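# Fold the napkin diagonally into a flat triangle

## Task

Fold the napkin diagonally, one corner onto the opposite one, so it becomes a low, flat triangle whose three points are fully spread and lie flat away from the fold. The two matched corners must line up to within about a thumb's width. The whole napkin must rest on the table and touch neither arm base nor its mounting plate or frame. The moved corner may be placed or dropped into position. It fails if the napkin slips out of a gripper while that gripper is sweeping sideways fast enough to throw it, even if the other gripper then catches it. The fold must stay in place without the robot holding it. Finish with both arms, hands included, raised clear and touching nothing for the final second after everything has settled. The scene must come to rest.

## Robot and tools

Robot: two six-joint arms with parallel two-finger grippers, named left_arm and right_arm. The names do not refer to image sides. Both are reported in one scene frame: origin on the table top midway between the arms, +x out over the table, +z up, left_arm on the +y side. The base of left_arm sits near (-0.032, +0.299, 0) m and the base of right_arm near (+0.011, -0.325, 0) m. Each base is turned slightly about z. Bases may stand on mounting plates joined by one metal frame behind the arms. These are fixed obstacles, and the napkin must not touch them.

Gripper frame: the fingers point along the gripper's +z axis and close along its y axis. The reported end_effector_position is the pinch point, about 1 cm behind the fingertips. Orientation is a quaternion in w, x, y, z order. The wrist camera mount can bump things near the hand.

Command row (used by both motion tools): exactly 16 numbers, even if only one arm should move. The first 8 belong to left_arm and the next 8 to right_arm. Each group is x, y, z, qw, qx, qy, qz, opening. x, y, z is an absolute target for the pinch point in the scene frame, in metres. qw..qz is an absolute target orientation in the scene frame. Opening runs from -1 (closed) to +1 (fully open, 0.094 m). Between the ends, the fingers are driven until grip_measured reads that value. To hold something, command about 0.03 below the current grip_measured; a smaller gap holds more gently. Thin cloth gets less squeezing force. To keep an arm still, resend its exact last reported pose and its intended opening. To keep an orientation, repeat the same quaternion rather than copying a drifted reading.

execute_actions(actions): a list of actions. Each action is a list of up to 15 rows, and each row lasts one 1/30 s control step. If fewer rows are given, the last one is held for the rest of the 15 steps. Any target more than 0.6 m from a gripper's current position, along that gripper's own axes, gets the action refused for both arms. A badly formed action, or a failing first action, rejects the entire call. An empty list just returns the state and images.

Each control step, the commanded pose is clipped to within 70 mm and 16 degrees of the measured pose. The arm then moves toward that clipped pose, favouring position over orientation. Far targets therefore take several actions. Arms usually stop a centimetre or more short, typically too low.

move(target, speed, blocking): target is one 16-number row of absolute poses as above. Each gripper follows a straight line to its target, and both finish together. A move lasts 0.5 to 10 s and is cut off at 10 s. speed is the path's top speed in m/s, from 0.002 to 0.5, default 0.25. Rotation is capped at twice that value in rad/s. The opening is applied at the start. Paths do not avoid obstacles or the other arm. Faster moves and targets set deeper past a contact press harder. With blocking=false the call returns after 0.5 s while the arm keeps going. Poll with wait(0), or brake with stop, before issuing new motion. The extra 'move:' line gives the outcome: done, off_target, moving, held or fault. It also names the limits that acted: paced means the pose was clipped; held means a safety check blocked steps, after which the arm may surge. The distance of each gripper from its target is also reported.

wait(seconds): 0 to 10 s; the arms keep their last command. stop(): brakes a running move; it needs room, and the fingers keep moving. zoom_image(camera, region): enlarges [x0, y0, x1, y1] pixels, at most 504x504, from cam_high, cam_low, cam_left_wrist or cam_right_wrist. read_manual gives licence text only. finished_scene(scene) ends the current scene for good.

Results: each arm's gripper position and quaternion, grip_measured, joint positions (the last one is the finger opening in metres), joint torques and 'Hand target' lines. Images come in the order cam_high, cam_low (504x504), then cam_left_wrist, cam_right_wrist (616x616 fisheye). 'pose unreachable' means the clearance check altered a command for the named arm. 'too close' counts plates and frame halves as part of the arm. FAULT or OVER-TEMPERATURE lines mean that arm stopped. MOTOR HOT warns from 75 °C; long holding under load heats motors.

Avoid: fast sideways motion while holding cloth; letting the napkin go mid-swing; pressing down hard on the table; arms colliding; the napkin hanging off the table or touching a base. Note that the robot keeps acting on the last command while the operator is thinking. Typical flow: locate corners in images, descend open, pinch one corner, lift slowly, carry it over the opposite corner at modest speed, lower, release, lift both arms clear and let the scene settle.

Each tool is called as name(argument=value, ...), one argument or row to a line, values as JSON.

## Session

execute_actions(
  actions=[],
)

Scene clock: 0.00 s.
left_arm: end_effector_position=(+0.3485, +0.3390, +0.4031) grip_measured=+1.000 end_effector_quat_wxyz=(+0.704, -0.042, +0.708, +0.036) | right_arm: end_effector_position=(+0.3874, -0.3646, +0.4079) grip_measured=+1.000 end_effector_quat_wxyz=(+0.706, +0.041, +0.706, -0.033)
Joint positions: left_arm=[-0.017  1.049  1.037  0.005 -0.016 -0.008  0.094] | right_arm=[ 0.006  1.037  1.045 -0.008 -0.004  0.011  0.094]
Joint velocities: left_arm=[-0.002  0.002  0.002 -0.095  0.037  0.037  0.   ] | right_arm=[-0.022  0.002 -0.012 -0.037 -0.139 -0.037  0.   ]
Joint torques (N m, as the arm reports them, + toward a larger angle): no reading
Motor temperatures (°C, as the motors report them): left_arm=[22 27 23 23 23 23] | right_arm=[24 30 26 23 22 23]
Hand target (left_arm): +0.346, +0.339, +0.406; +0.706, -0.042, +0.706, +0.037
Hand target (right_arm): +0.384, -0.364, +0.420; +0.718, +0.041, +0.694, -0.033

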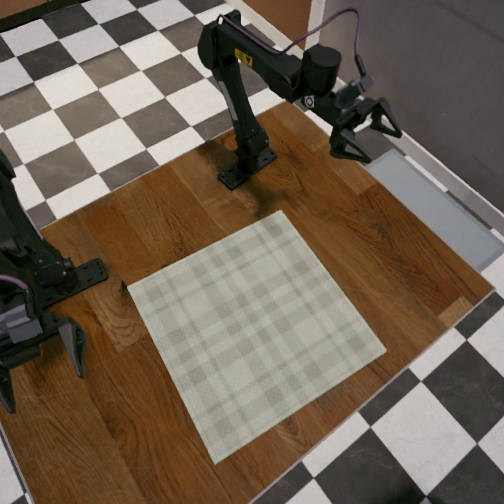

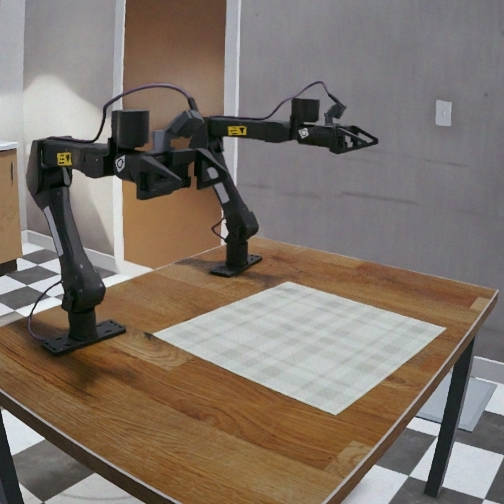

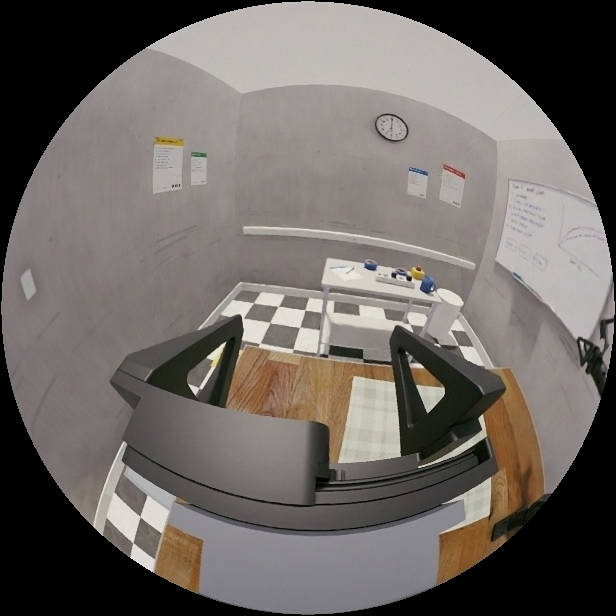

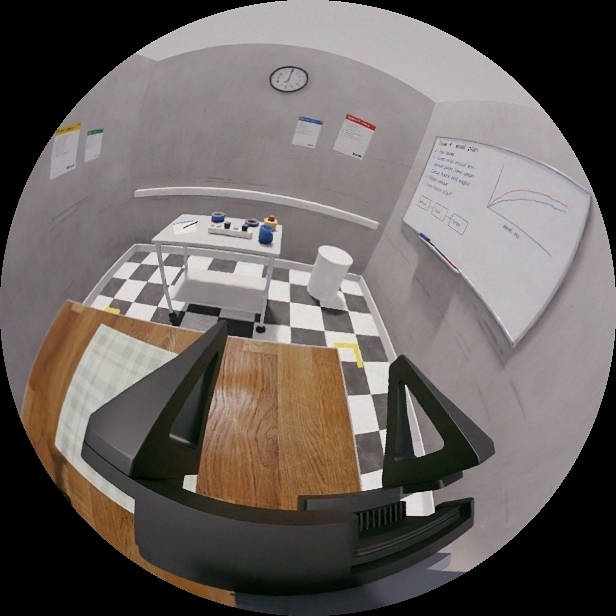

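move(
  target=[0.204,0.60,0.405,0.636,-0.309,0.636,0.309,1, 0.590,-0.237,0.06,0.204,-0.318,0.923,0.070,-0.2],
  speed=0.4,
)

move(
  target=[0.204,0.60,0.405,0.636,-0.309,0.636,0.309,1, 0.590,-0.237,0.033,0.204,-0.318,0.923,0.070,-0.2],
  speed=0.08,
)

Scene clock: 11.50 s.
left_arm: end_effector_position=(+0.2090, +0.5992, +0.3901) grip_measured=+1.000 end_effector_quat_wxyz=(+0.630, -0.312, +0.646, +0.298) | right_arm: end_effector_position=(+0.5865, -0.2417, +0.0488) grip_measured=-0.198 end_effector_quat_wxyz=(+0.188, -0.307, +0.931, +0.063)
Joint positions: left_arm=[ 0.78   1.052  1.009  0.013 -0.001 -0.008  0.094] | right_arm=[ 0.194  2.609  2.475 -1.093 -0.209 -0.522  0.038]
Joint velocities: left_arm=[0.007 0.002 0.002 0.022 0.037 0.022 0.   ] | right_arm=[-0.007  0.002 -0.007 -0.007  0.022 -0.007 -0.   ]
Joint torques (N m, as the arm reports them, + toward a larger angle): left_arm=[ 0.53 -2.22  8.86  1.96 -0.01  0.02] | right_arm=[  0.38 -12.27   9.33   0.57  -0.28  -0.04]
Motor temperatures (°C, as the motors report them): left_arm=[22 27 26 26 23 23] | right_arm=[24 31 28 25 22 23]
Hand target (left_arm): +0.206, +0.602, +0.405; +0.638, -0.311, +0.634, +0.307
Hand target (right_arm): +0.590, -0.236, +0.064; +0.203, -0.312, +0.926, +0.067
Off the commanded pose (left_arm): 0.016 m, 2 deg.
Off the commanded pose (right_arm): 0.013 m, 3 deg.
move: off_target (left_arm, right_arm)

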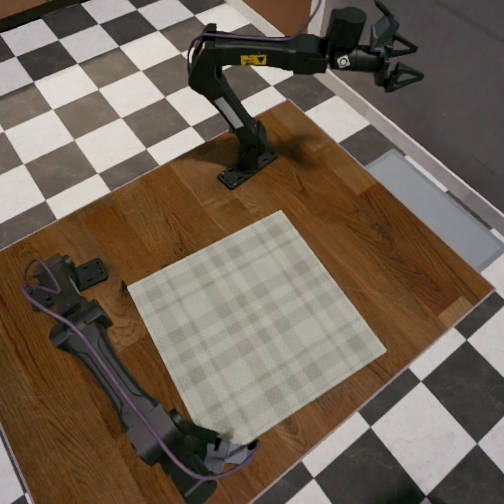

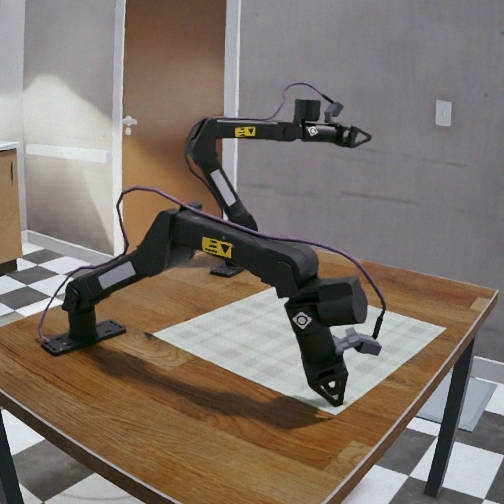

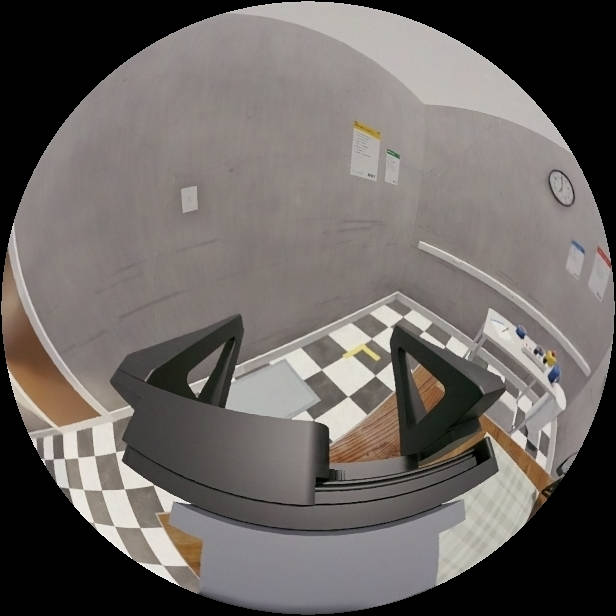

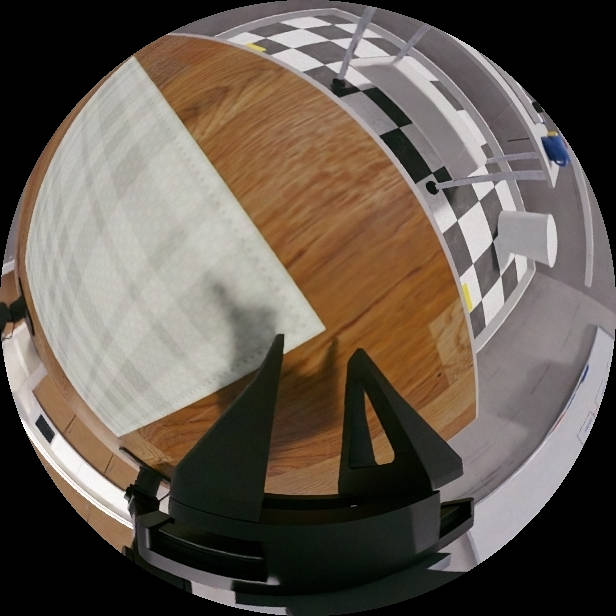

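Scene clock: 12.47 s.
left_arm: end_effector_position=(+0.2090, +0.5992, +0.3901) grip_measured=+1.000 end_effector_quat_wxyz=(+0.630, -0.312, +0.646, +0.298) | right_arm: end_effector_position=(+0.5874, -0.2403, +0.0247) grip_measured=-0.199 end_effector_quat_wxyz=(+0.189, -0.314, +0.928, +0.065)
Joint positions: left_arm=[ 0.78   1.052  1.009  0.013 -0.001 -0.008  0.094] | right_arm=[ 0.194  2.609  2.379 -0.999 -0.216 -0.538  0.038]
Joint velocities: left_arm=[-0.017  0.002  0.002 -0.037  0.066  0.022  0.   ] | right_arm=[ 0.002 -0.027  0.002 -0.007 -0.022  0.007 -0.001]
Joint torques (N m, as the arm reports them, + toward a larger angle): left_arm=[ 0.72 -2.93  8.87  1.89 -0.01  0.07] | right_arm=[  0.06 -13.43   4.73   0.96  -0.28  -0.04]
Motor temperatures (°C, as the motors report them): left_arm=[22 27 26 26 23 23] | right_arm=[24 32 28 25 22 23]
Hand target (left_arm): +0.204, +0.600, +0.405; +0.636, -0.309, +0.636, +0.309
Hand target (right_arm): +0.590, -0.237, +0.033; +0.203, -0.318, +0.923, +0.070
Off the commanded pose (left_arm): 0.016 m, 2 deg.
Off the commanded pose (right_arm): 0.009 m, 2 deg.
move: off_target (left_arm)

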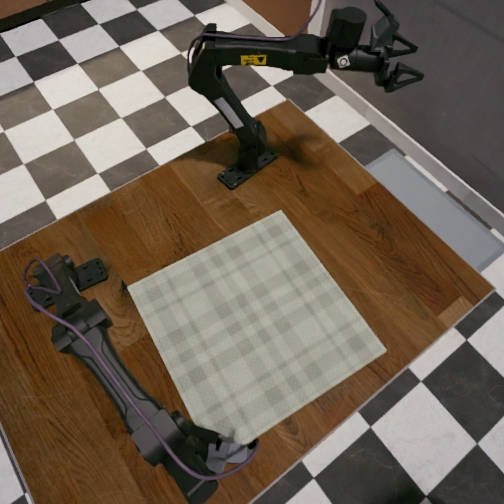

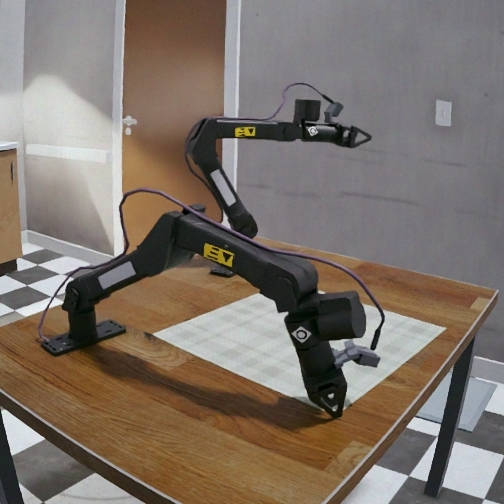

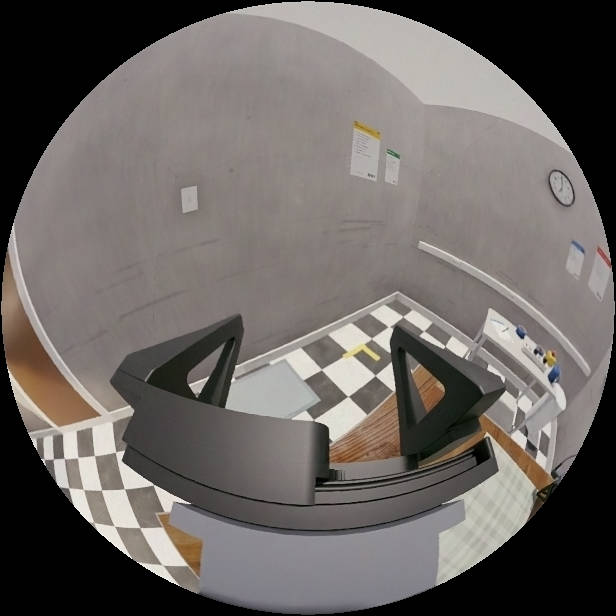

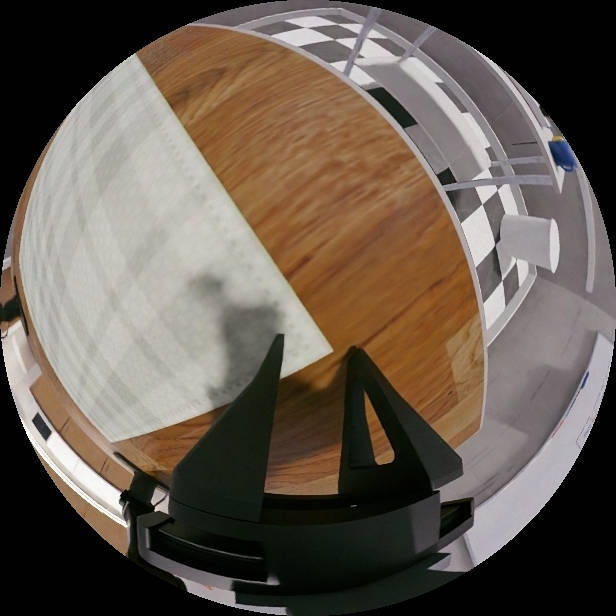

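execute_actions(
  actions=[
    [[0.204,0.60,0.405,0.636,-0.309,0.636,0.309,1, 0.591,-0.236,0.024,0.204,-0.318,0.923,0.070,-0.2],[0.204,0.60,0.405,0.636,-0.309,0.636,0.309,1, 0.591,-0.236,0.024,0.204,-0.318,0.923,0.070,-0.2],[0.204,0.60,0.405,0.636,-0.309,0.636,0.309,1, 0.591,-0.236,0.024,0.204,-0.318,0.923,0.070,-0.2],[0.204,0.60,0.405,0.636,-0.309,0.636,0.309,1, 0.591,-0.236,0.024,0.204,-0.318,0.923,0.070,-0.2],[0.204,0.60,0.405,0.636,-0.309,0.636,0.309,1, 0.591,-0.236,0.015,0.204,-0.318,0.923,0.070,-0.2]],
    [[0.204,0.60,0.405,0.636,-0.309,0.636,0.309,1, 0.591,-0.236,0.013,0.204,-0.318,0.923,0.070,-0.3],[0.204,0.60,0.405,0.636,-0.309,0.636,0.309,1, 0.591,-0.236,0.013,0.204,-0.318,0.923,0.070,-0.3],[0.204,0.60,0.405,0.636,-0.309,0.636,0.309,1, 0.591,-0.236,0.013,0.204,-0.318,0.923,0.070,-0.3],[0.204,0.60,0.405,0.636,-0.309,0.636,0.309,1, 0.591,-0.236,0.013,0.204,-0.318,0.923,0.070,-0.4],[0.204,0.60,0.405,0.636,-0.309,0.636,0.309,1, 0.591,-0.236,0.013,0.204,-0.318,0.923,0.070,-0.4],[0.204,0.60,0.405,0.636,-0.309,0.636,0.309,1, 0.591,-0.236,0.013,0.204,-0.318,0.923,0.070,-0.4],[0.204,0.60,0.405,0.636,-0.309,0.636,0.309,1, 0.591,-0.236,0.013,0.204,-0.318,0.923,0.070,-0.5],[0.204,0.60,0.405,0.636,-0.309,0.636,0.309,1, 0.591,-0.236,0.013,0.204,-0.318,0.923,0.070,-0.5],[0.204,0.60,0.405,0.636,-0.309,0.636,0.309,1, 0.591,-0.236,0.013,0.204,-0.318,0.923,0.070,-0.5],[0.204,0.60,0.405,0.636,-0.309,0.636,0.309,1, 0.591,-0.236,0.013,0.204,-0.318,0.923,0.070,-0.6],[0.204,0.60,0.405,0.636,-0.309,0.636,0.309,1, 0.591,-0.236,0.013,0.204,-0.318,0.923,0.070,-0.6],[0.204,0.60,0.405,0.636,-0.309,0.636,0.309,1, 0.591,-0.236,0.013,0.204,-0.318,0.923,0.070,-0.6],[0.204,0.60,0.405,0.636,-0.309,0.636,0.309,1, 0.590,-0.234,0.013,0.204,-0.318,0.923,0.070,-0.7]],
    [[0.204,0.60,0.405,0.636,-0.309,0.636,0.309,1, 0.589,-0.233,0.013,0.204,-0.318,0.923,0.070,-0.75],[0.204,0.60,0.405,0.636,-0.309,0.636,0.309,1, 0.589,-0.233,0.013,0.204,-0.318,0.923,0.070,-0.75],[0.204,0.60,0.405,0.636,-0.309,0.636,0.309,1, 0.589,-0.233,0.013,0.204,-0.318,0.923,0.070,-0.75],[0.204,0.60,0.405,0.636,-0.309,0.636,0.309,1, 0.588,-0.232,0.013,0.204,-0.318,0.923,0.070,-0.8],[0.204,0.60,0.405,0.636,-0.309,0.636,0.309,1, 0.588,-0.232,0.013,0.204,-0.318,0.923,0.070,-0.8],[0.204,0.60,0.405,0.636,-0.309,0.636,0.309,1, 0.588,-0.232,0.013,0.204,-0.318,0.923,0.070,-0.8],[0.204,0.60,0.405,0.636,-0.309,0.636,0.309,1, 0.587,-0.231,0.013,0.204,-0.318,0.923,0.070,-0.85],[0.204,0.60,0.405,0.636,-0.309,0.636,0.309,1, 0.587,-0.231,0.013,0.204,-0.318,0.923,0.070,-0.85],[0.204,0.60,0.405,0.636,-0.309,0.636,0.309,1, 0.587,-0.231,0.013,0.204,-0.318,0.923,0.070,-0.85],[0.204,0.60,0.405,0.636,-0.309,0.636,0.309,1, 0.587,-0.230,0.013,0.204,-0.318,0.923,0.070,-0.9],[0.204,0.60,0.405,0.636,-0.309,0.636,0.309,1, 0.587,-0.230,0.013,0.204,-0.318,0.923,0.070,-0.9],[0.204,0.60,0.405,0.636,-0.309,0.636,0.309,1, 0.587,-0.230,0.013,0.204,-0.318,0.923,0.070,-0.9],[0.204,0.60,0.405,0.636,-0.309,0.636,0.309,1, 0.587,-0.230,0.013,0.204,-0.318,0.923,0.070,-0.95]],
    [[0.204,0.60,0.405,0.636,-0.309,0.636,0.309,1, 0.587,-0.230,0.013,0.204,-0.318,0.923,0.070,-1]],
  ],
)

move(
  target=[0.204,0.60,0.405,0.636,-0.309,0.636,0.309,1, 0.565,-0.20,0.10,0.204,-0.318,0.923,0.070,-1],
  speed=0.08,
)

Scene clock: 28.77 s.
left_arm: end_effector_position=(+0.2090, +0.5992, +0.3901) grip_measured=+1.000 end_effector_quat_wxyz=(+0.630, -0.312, +0.646, +0.298) | right_arm: end_effector_position=(+0.5974, -0.2314, +0.0225) grip_measured=-0.994 end_effector_quat_wxyz=(+0.224, -0.319, +0.918, +0.072)
Joint positions: left_arm=[ 0.78   1.052  1.009  0.013 -0.001 -0.008  0.094] | right_arm=[ 0.199  2.582  2.288 -0.867 -0.247 -0.534  0.   ]
Joint velocities: left_arm=[-0.007 -0.007 -0.002  0.022 -0.066 -0.007  0.   ] | right_arm=[-0.007 -0.002  0.002  0.022 -0.007  0.022 -0.001]
Joint torques (N m, as the arm reports them, + toward a larger angle): left_arm=[ 0.76 -3.    8.9   1.86 -0.04  0.08] | right_arm=[  0.75 -12.39   3.61   0.73   0.09   0.03]
Motor temperatures (°C, as the motors report them): left_arm=[22 27 28 28 23 23] | right_arm=[24 44 27 25 22 23]
Hand target (left_arm): +0.204, +0.600, +0.405; +0.636, -0.309, +0.636, +0.309
Hand target (right_arm): +0.587, -0.230, +0.013; +0.204, -0.318, +0.923, +0.070
Off the commanded pose (left_arm): 0.016 m, 2 deg.
Off the commanded pose (right_arm): 0.014 m, 2 deg.

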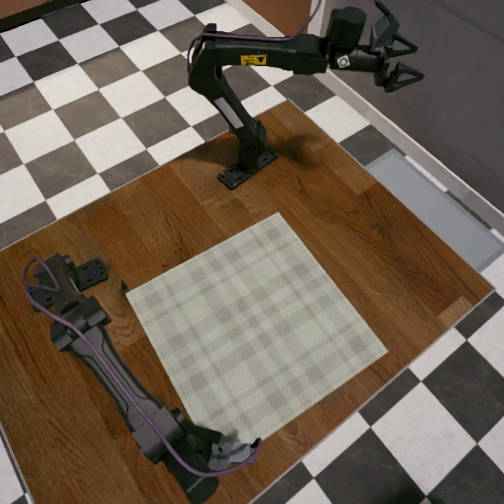

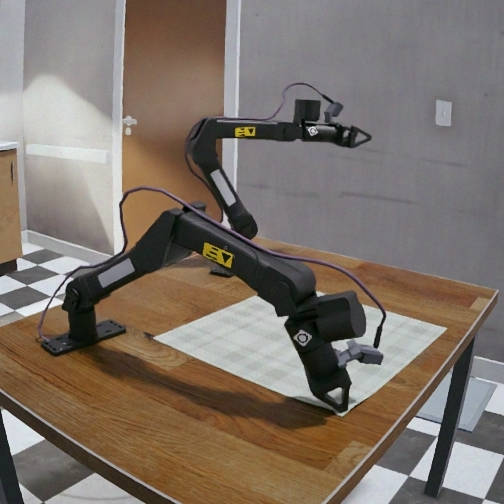

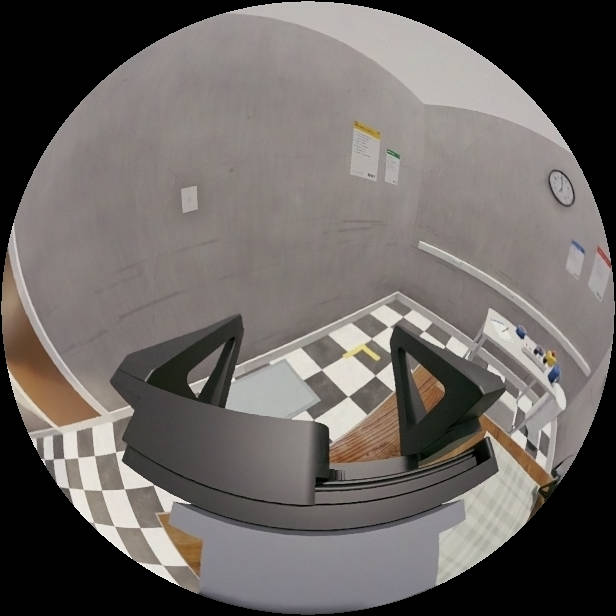

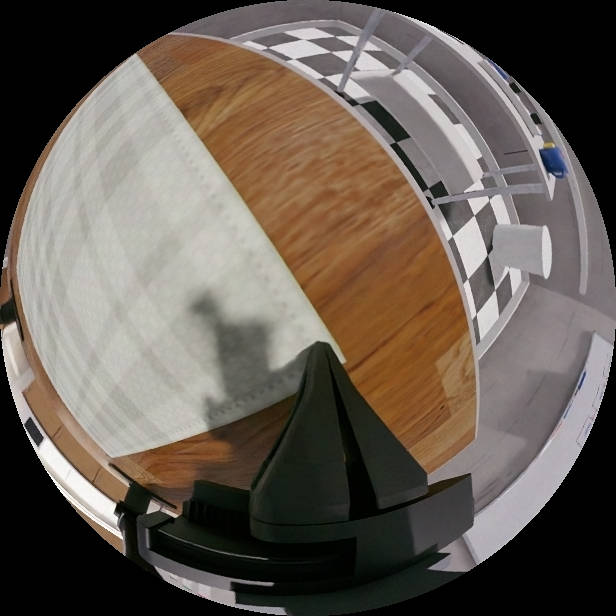

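Scene clock: 30.47 s.
left_arm: end_effector_position=(+0.2090, +0.5992, +0.3901) grip_measured=+1.000 end_effector_quat_wxyz=(+0.630, -0.312, +0.646, +0.298) | right_arm: end_effector_position=(+0.5595, -0.2033, +0.0707) grip_measured=-0.994 end_effector_quat_wxyz=(+0.180, -0.317, +0.928, +0.075)
Joint positions: left_arm=[ 0.78   1.052  1.009  0.013 -0.001 -0.008  0.094] | right_arm=[ 0.266  2.487  2.335 -1.085 -0.21  -0.474  0.   ]
Joint velocities: left_arm=[-0.012  0.002  0.002  0.051 -0.007 -0.037  0.   ] | right_arm=[-0.002  0.002 -0.007 -0.051  0.007 -0.051  0.   ]
Joint torques (N m, as the arm reports them, + toward a larger angle): left_arm=[ 0.74 -2.96  8.87  1.83 -0.04  0.09] | right_arm=[  0.48 -13.65   9.31   0.52  -0.04   0.03]
Motor temperatures (°C, as the motors report them): left_arm=[22 27 28 28 23 23] | right_arm=[24 45 28 25 22 23]
Hand target (left_arm): +0.204, +0.600, +0.405; +0.636, -0.309, +0.636, +0.309
Hand target (right_arm): +0.563, -0.200, +0.099; +0.204, -0.318, +0.923, +0.070
Off the commanded pose (left_arm): 0.016 m, 2 deg.
Off the commanded pose (right_arm): 0.030 m, 3 deg.
move: off_target (left_arm, right_arm)

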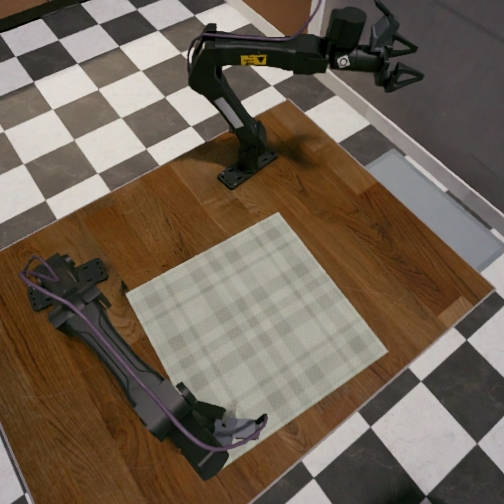

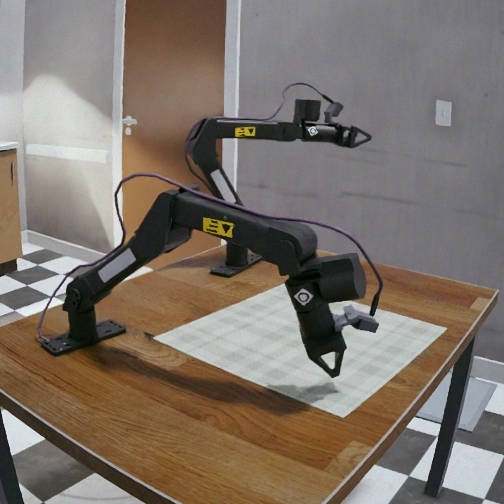

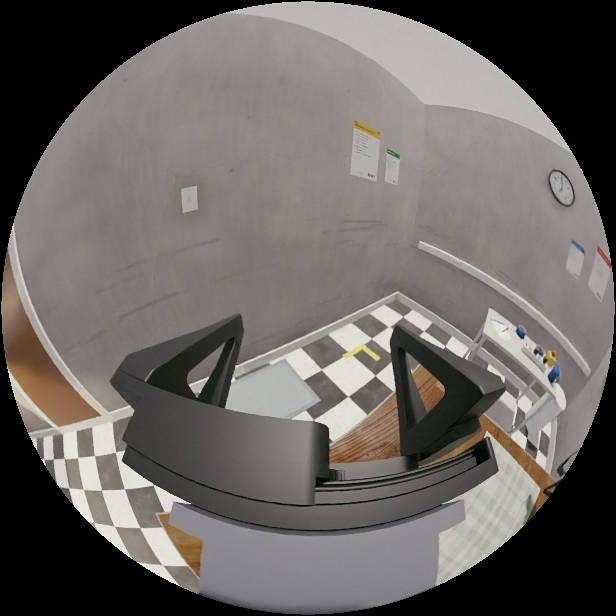

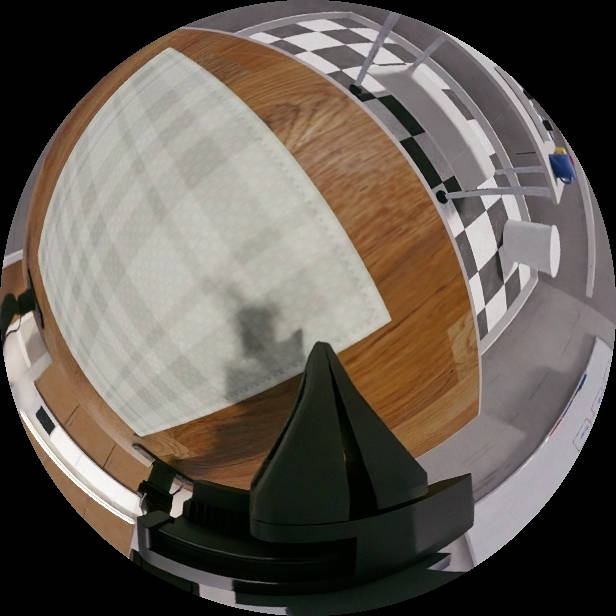

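move(
  target=[0.204,0.60,0.405,0.636,-0.309,0.636,0.309,1, 0.606,-0.235,0.05,0.2078,-0.3373,0.9073,0.1366,-0.3],
  speed=0.12,
)

move(
  target=[0.204,0.60,0.405,0.636,-0.309,0.636,0.309,1, 0.606,-0.235,0.03,0.2078,-0.3373,0.9073,0.1366,-0.3],
  speed=0.05,
)

Scene clock: 38.73 s.
left_arm: end_effector_position=(+0.2090, +0.5992, +0.3901) grip_measured=+1.000 end_effector_quat_wxyz=(+0.630, -0.312, +0.646, +0.298) | right_arm: end_effector_position=(+0.6046, -0.2382, +0.0362) grip_measured=-0.302 end_effector_quat_wxyz=(+0.211, -0.329, +0.912, +0.125)
Joint positions: left_arm=[ 0.78   1.052  1.009  0.013 -0.001 -0.008  0.094] | right_arm=[ 0.153  2.829  2.826 -1.222 -0.363 -0.59   0.033]
Joint velocities: left_arm=[-0.002 -0.007 -0.007  0.007 -0.066 -0.037  0.   ] | right_arm=[-0.007 -0.027  0.012 -0.11  -0.051  0.066  0.   ]
Joint torques (N m, as the arm reports them, + toward a larger angle): left_arm=[ 0.67 -2.95  9.    1.85 -0.01  0.09] | right_arm=[  0.03 -12.73   9.23   0.57  -0.41  -0.04]
Motor temperatures (°C, as the motors report them): left_arm=[22 27 29 29 23 23] | right_arm=[24 47 29 24 22 23]
Hand target (left_arm): +0.204, +0.600, +0.405; +0.636, -0.309, +0.636, +0.309
Hand target (right_arm): +0.606, -0.235, +0.050; +0.224, -0.333, +0.906, +0.132
Off the commanded pose (left_arm): 0.016 m, 2 deg.
Off the commanded pose (right_arm): 0.014 m, 2 deg.
elbow stopped short (right arm): the move would have taken joint 3 (elbow) straighter than the controller allows; a more bent joint 3 avoids this.
move: off_target (left_arm, right_arm)

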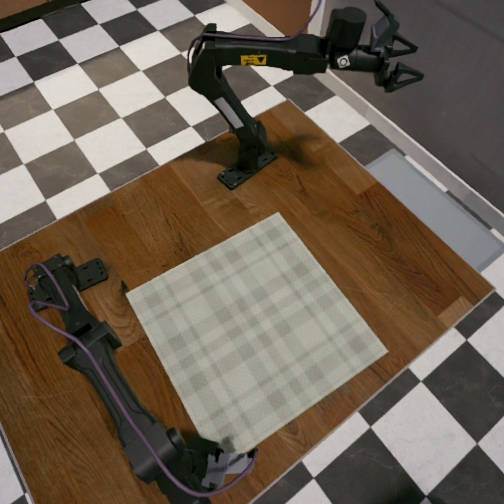

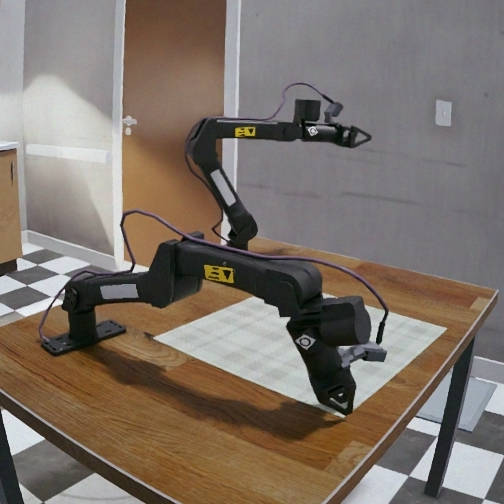

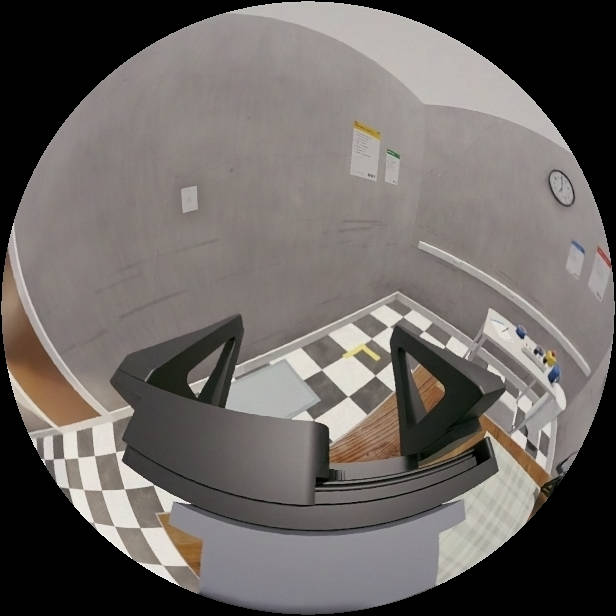

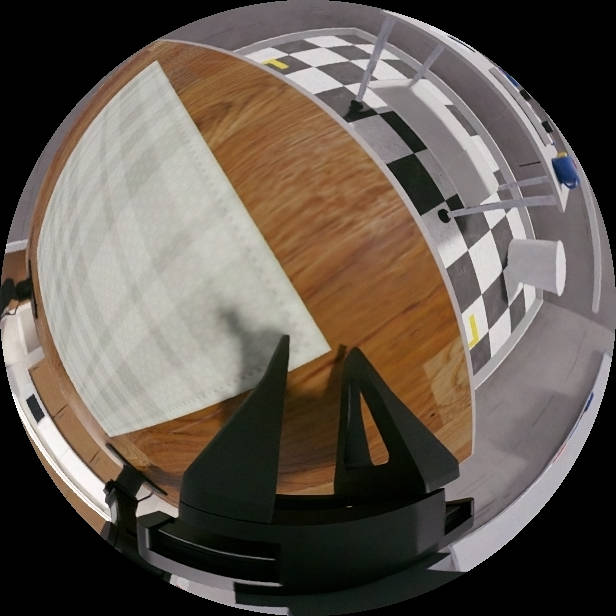

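Scene clock: 39.43 s.
left_arm: end_effector_position=(+0.2090, +0.5992, +0.3901) grip_measured=+1.000 end_effector_quat_wxyz=(+0.630, -0.312, +0.646, +0.298) | right_arm: end_effector_position=(+0.6029, -0.2382, +0.0249) grip_measured=-0.301 end_effector_quat_wxyz=(+0.203, -0.332, +0.912, +0.128)
Joint positions: left_arm=[ 0.78   1.052  1.009  0.013 -0.001 -0.008  0.094] | right_arm=[ 0.153  2.849  2.826 -1.221 -0.365 -0.601  0.033]
Joint velocities: left_arm=[-0.017  0.002  0.002  0.022 -0.022  0.037  0.   ] | right_arm=[-0.017 -0.017 -0.012 -0.007  0.007 -0.037  0.   ]
Joint torques (N m, as the arm reports them, + toward a larger angle): left_arm=[ 0.67 -3.01  9.05  1.88 -0.02  0.06] | right_arm=[ -0.02 -11.64   8.93   0.63  -0.43  -0.07]
Motor temperatures (°C, as the motors report them): left_arm=[22 27 29 29 23 23] | right_arm=[24 47 29 24 22 23]
Hand target (left_arm): +0.204, +0.600, +0.405; +0.636, -0.309, +0.636, +0.309
Hand target (right_arm): +0.606, -0.235, +0.030; +0.214, -0.336, +0.907, +0.135
Off the commanded pose (left_arm): 0.016 m, 2 deg.
Off the commanded pose (right_arm): 0.007 m, 1 deg.
move: off_target (left_arm)

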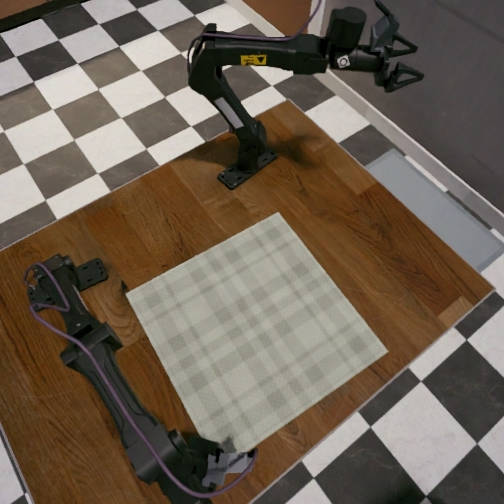

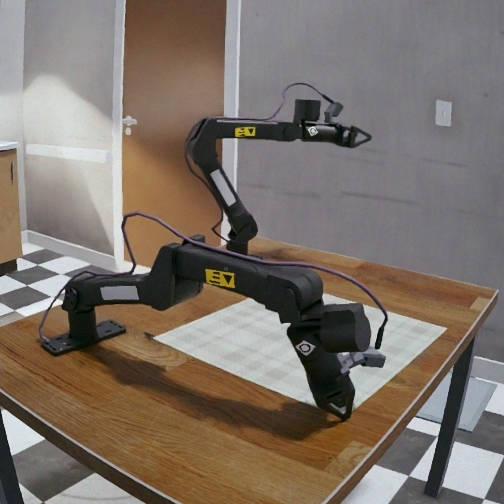

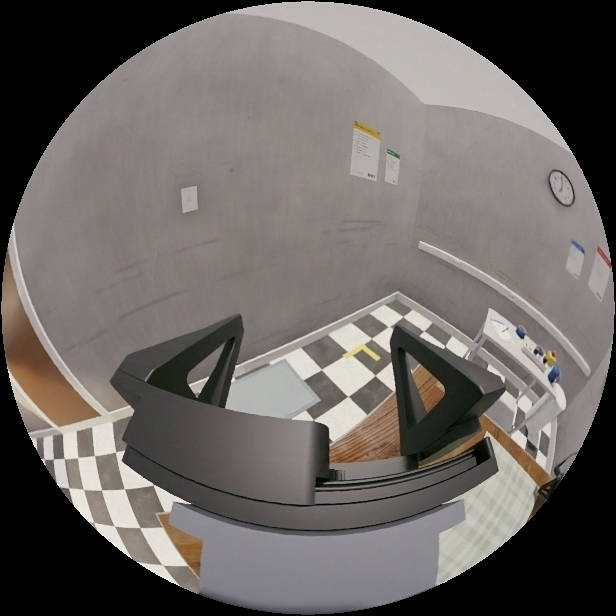

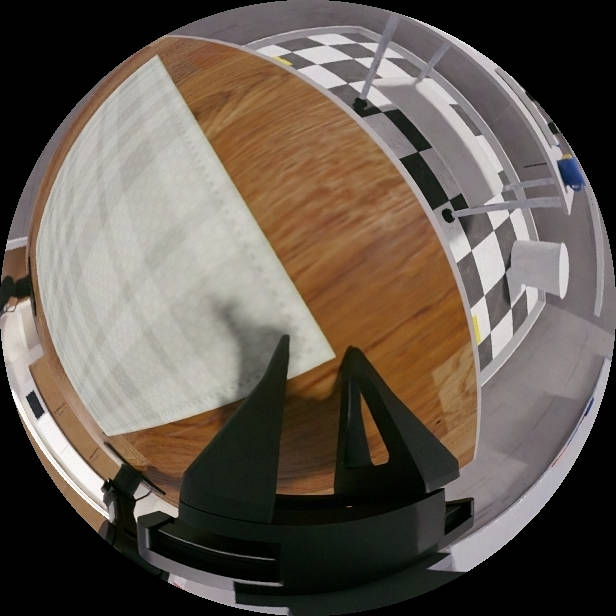

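execute_actions(
  actions=[
    [[0.204,0.60,0.405,0.636,-0.309,0.636,0.309,1, 0.606,-0.233,0.024,0.2078,-0.3373,0.9073,0.1366,-0.35],[0.204,0.60,0.405,0.636,-0.309,0.636,0.309,1, 0.606,-0.233,0.024,0.2078,-0.3373,0.9073,0.1366,-0.35],[0.204,0.60,0.405,0.636,-0.309,0.636,0.309,1, 0.606,-0.233,0.024,0.2078,-0.3373,0.9073,0.1366,-0.4],[0.204,0.60,0.405,0.636,-0.309,0.636,0.309,1, 0.606,-0.233,0.024,0.2078,-0.3373,0.9073,0.1366,-0.4],[0.204,0.60,0.405,0.636,-0.309,0.636,0.309,1, 0.606,-0.233,0.024,0.2078,-0.3373,0.9073,0.1366,-0.45],[0.204,0.60,0.405,0.636,-0.309,0.636,0.309,1, 0.606,-0.233,0.024,0.2078,-0.3373,0.9073,0.1366,-0.45],[0.204,0.60,0.405,0.636,-0.309,0.636,0.309,1, 0.606,-0.233,0.024,0.2078,-0.3373,0.9073,0.1366,-0.5],[0.204,0.60,0.405,0.636,-0.309,0.636,0.309,1, 0.606,-0.233,0.024,0.2078,-0.3373,0.9073,0.1366,-0.5],[0.204,0.60,0.405,0.636,-0.309,0.636,0.309,1, 0.606,-0.233,0.024,0.2078,-0.3373,0.9073,0.1366,-0.55],[0.204,0.60,0.405,0.636,-0.309,0.636,0.309,1, 0.606,-0.233,0.024,0.2078,-0.3373,0.9073,0.1366,-0.55],[0.204,0.60,0.405,0.636,-0.309,0.636,0.309,1, 0.606,-0.233,0.024,0.2078,-0.3373,0.9073,0.1366,-0.6],[0.204,0.60,0.405,0.636,-0.309,0.636,0.309,1, 0.606,-0.233,0.024,0.2078,-0.3373,0.9073,0.1366,-0.6],[0.204,0.60,0.405,0.636,-0.309,0.636,0.309,1, 0.606,-0.233,0.024,0.2078,-0.3373,0.9073,0.1366,-0.65],[0.204,0.60,0.405,0.636,-0.309,0.636,0.309,1, 0.606,-0.233,0.024,0.2078,-0.3373,0.9073,0.1366,-0.65],[0.204,0.60,0.405,0.636,-0.309,0.636,0.309,1, 0.606,-0.233,0.024,0.2078,-0.3373,0.9073,0.1366,-0.7]],
    [[0.204,0.60,0.405,0.636,-0.309,0.636,0.309,1, 0.606,-0.233,0.022,0.2078,-0.3373,0.9073,0.1366,-0.7],[0.204,0.60,0.405,0.636,-0.309,0.636,0.309,1, 0.606,-0.233,0.022,0.2078,-0.3373,0.9073,0.1366,-0.75],[0.204,0.60,0.405,0.636,-0.309,0.636,0.309,1, 0.606,-0.233,0.022,0.2078,-0.3373,0.9073,0.1366,-0.75],[0.204,0.60,0.405,0.636,-0.309,0.636,0.309,1, 0.606,-0.233,0.022,0.2078,-0.3373,0.9073,0.1366,-0.8]],
  ],
)

zoom_image(
  camera="cam_right_wrist",
  region=[220, 260, 420, 440],
)

Scene clock: 52.27 s.
left_arm: end_effector_position=(+0.2090, +0.5992, +0.3901) grip_measured=+1.000 end_effector_quat_wxyz=(+0.630, -0.312, +0.646, +0.298) | right_arm: end_effector_position=(+0.6046, -0.2381, +0.0241) grip_measured=-0.798 end_effector_quat_wxyz=(+0.206, -0.333, +0.911, +0.127)
Joint positions: left_arm=[ 0.78   1.052  1.009  0.013 -0.001 -0.008  0.094] | right_arm=[ 0.153  2.852  2.826 -1.213 -0.365 -0.602  0.009]
Joint velocities: left_arm=[-0.007 -0.017  0.002  0.066  0.007  0.007  0.   ] | right_arm=[ 0.002 -0.017  0.007 -0.022 -0.007 -0.022 -0.001]
Joint torques (N m, as the arm reports them, + toward a larger angle): left_arm=[ 0.74 -2.89  8.81  1.86 -0.04  0.06] | right_arm=[  0.29 -11.48   7.46   0.74  -0.41  -0.05]
Motor temperatures (°C, as the motors report them): left_arm=[22 27 29 30 23 23] | right_arm=[24 47 30 24 22 23]
Hand target (left_arm): +0.204, +0.600, +0.405; +0.636, -0.309, +0.636, +0.309
Hand target (right_arm): +0.606, -0.233, +0.022; +0.210, -0.337, +0.908, +0.136
Off the commanded pose (left_arm): 0.016 m, 2 deg.
Off the commanded pose (right_arm): 0.006 m, 1 deg.

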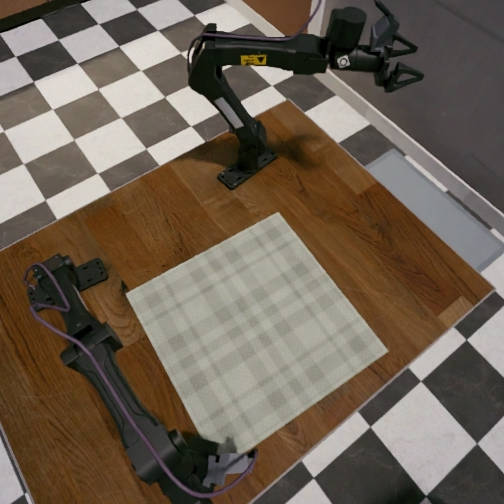

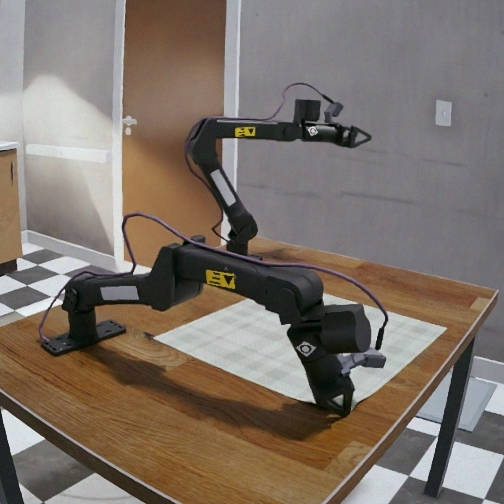

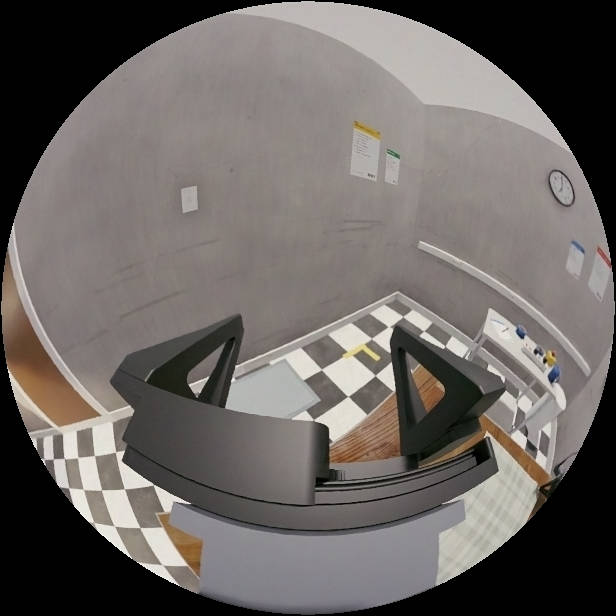

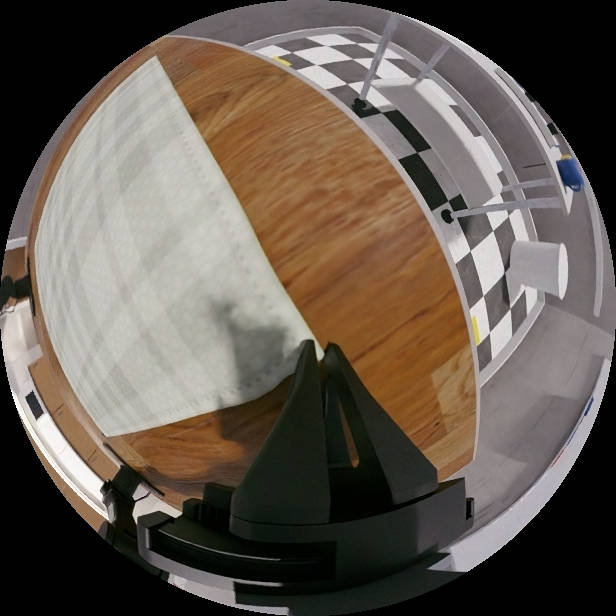

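Region (220, 260, 420, 440) of cam_right_wrist's 616x616 image, scaled by 2.520, with more detail than that image has; it fills the top 454 rows of this view, and the rest is white.

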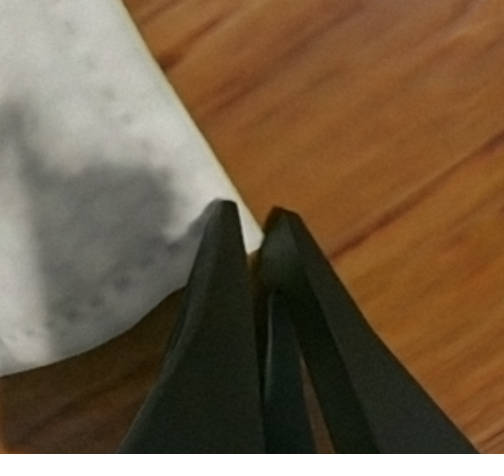

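execute_actions(
  actions=[
    [[0.204,0.60,0.405,0.636,-0.309,0.636,0.309,1, 0.606,-0.235,0.020,0.2223,-0.328,0.9126,0.097,-0.7]],
    [[0.204,0.60,0.405,0.636,-0.309,0.636,0.309,1, 0.606,-0.235,0.020,0.2223,-0.328,0.9126,0.097,-0.7]],
  ],
)

zoom_image(
  camera="cam_right_wrist",
  region=[220, 260, 420, 440],
)

Scene clock: 57.67 s.
left_arm: end_effector_position=(+0.2090, +0.5992, +0.3901) grip_measured=+1.000 end_effector_quat_wxyz=(+0.630, -0.312, +0.646, +0.298) | right_arm: end_effector_position=(+0.6061, -0.2370, +0.0229) grip_measured=-0.701 end_effector_quat_wxyz=(+0.222, -0.328, +0.912, +0.107)
Joint positions: left_arm=[ 0.78   1.052  1.009  0.013 -0.001 -0.008  0.094] | right_arm=[ 0.164  2.698  2.508 -1.001 -0.331 -0.578  0.014]
Joint velocities: left_arm=[-0.007 -0.017  0.007 -0.051 -0.022 -0.022  0.   ] | right_arm=[-0.012  0.007 -0.012  0.037  0.022 -0.037 -0.001]
Joint torques (N m, as the arm reports them, + toward a larger angle): left_arm=[ 0.6  -2.88  8.89  1.85 -0.02  0.05] | right_arm=[  0.8  -12.98   3.71   1.03   0.09   0.07]
Motor temperatures (°C, as the motors report them): left_arm=[22 27 30 30 23 23] | right_arm=[24 48 30 24 22 23]
Hand target (left_arm): +0.204, +0.600, +0.405; +0.636, -0.309, +0.636, +0.309
Hand target (right_arm): +0.606, -0.235, +0.020; +0.221, -0.328, +0.913, +0.098
Off the commanded pose (left_arm): 0.016 m, 2 deg.
Off the commanded pose (right_arm): 0.004 m, 1 deg.

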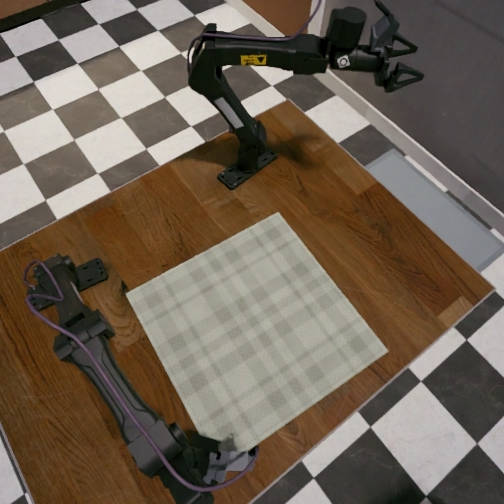

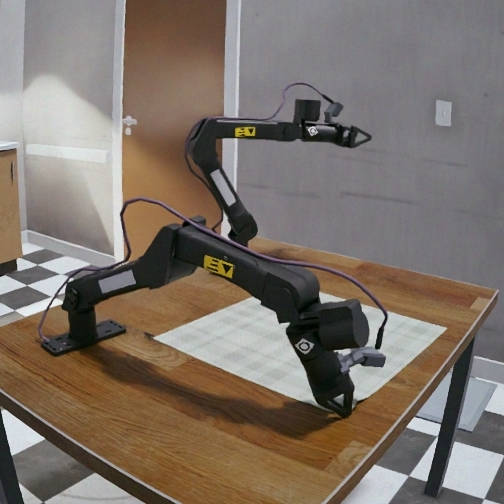

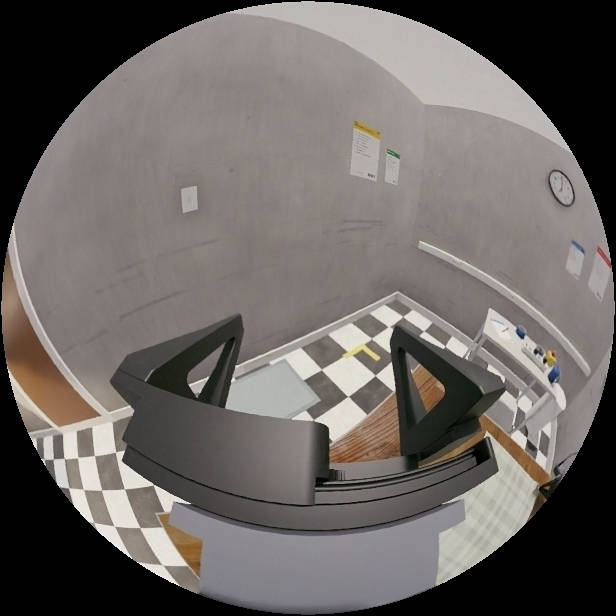

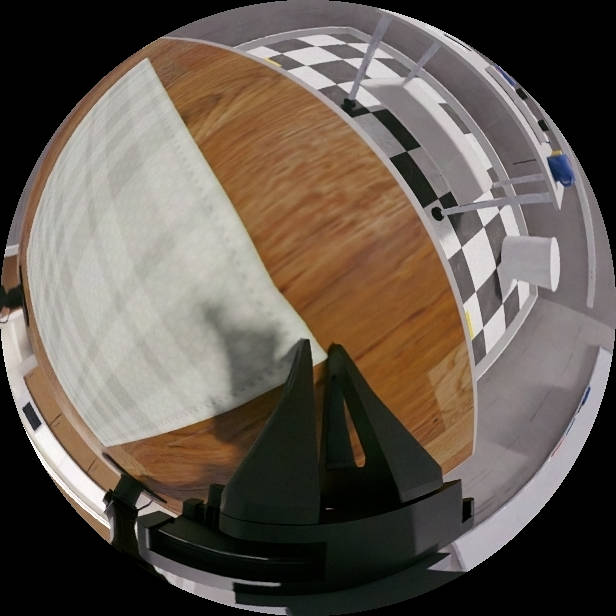

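Region (220, 260, 420, 440) of cam_right_wrist's 616x616 image, scaled by 2.520, with more detail than that image has; it fills the top 454 rows of this view, and the rest is white.

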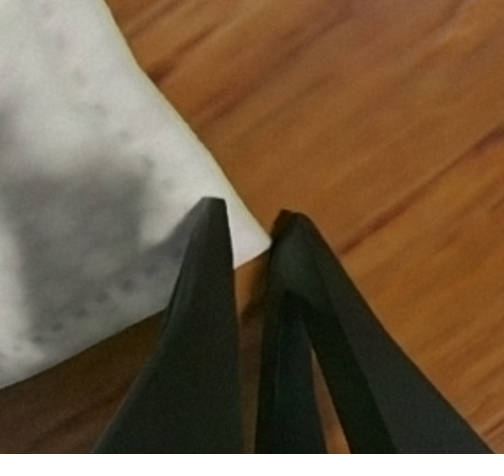

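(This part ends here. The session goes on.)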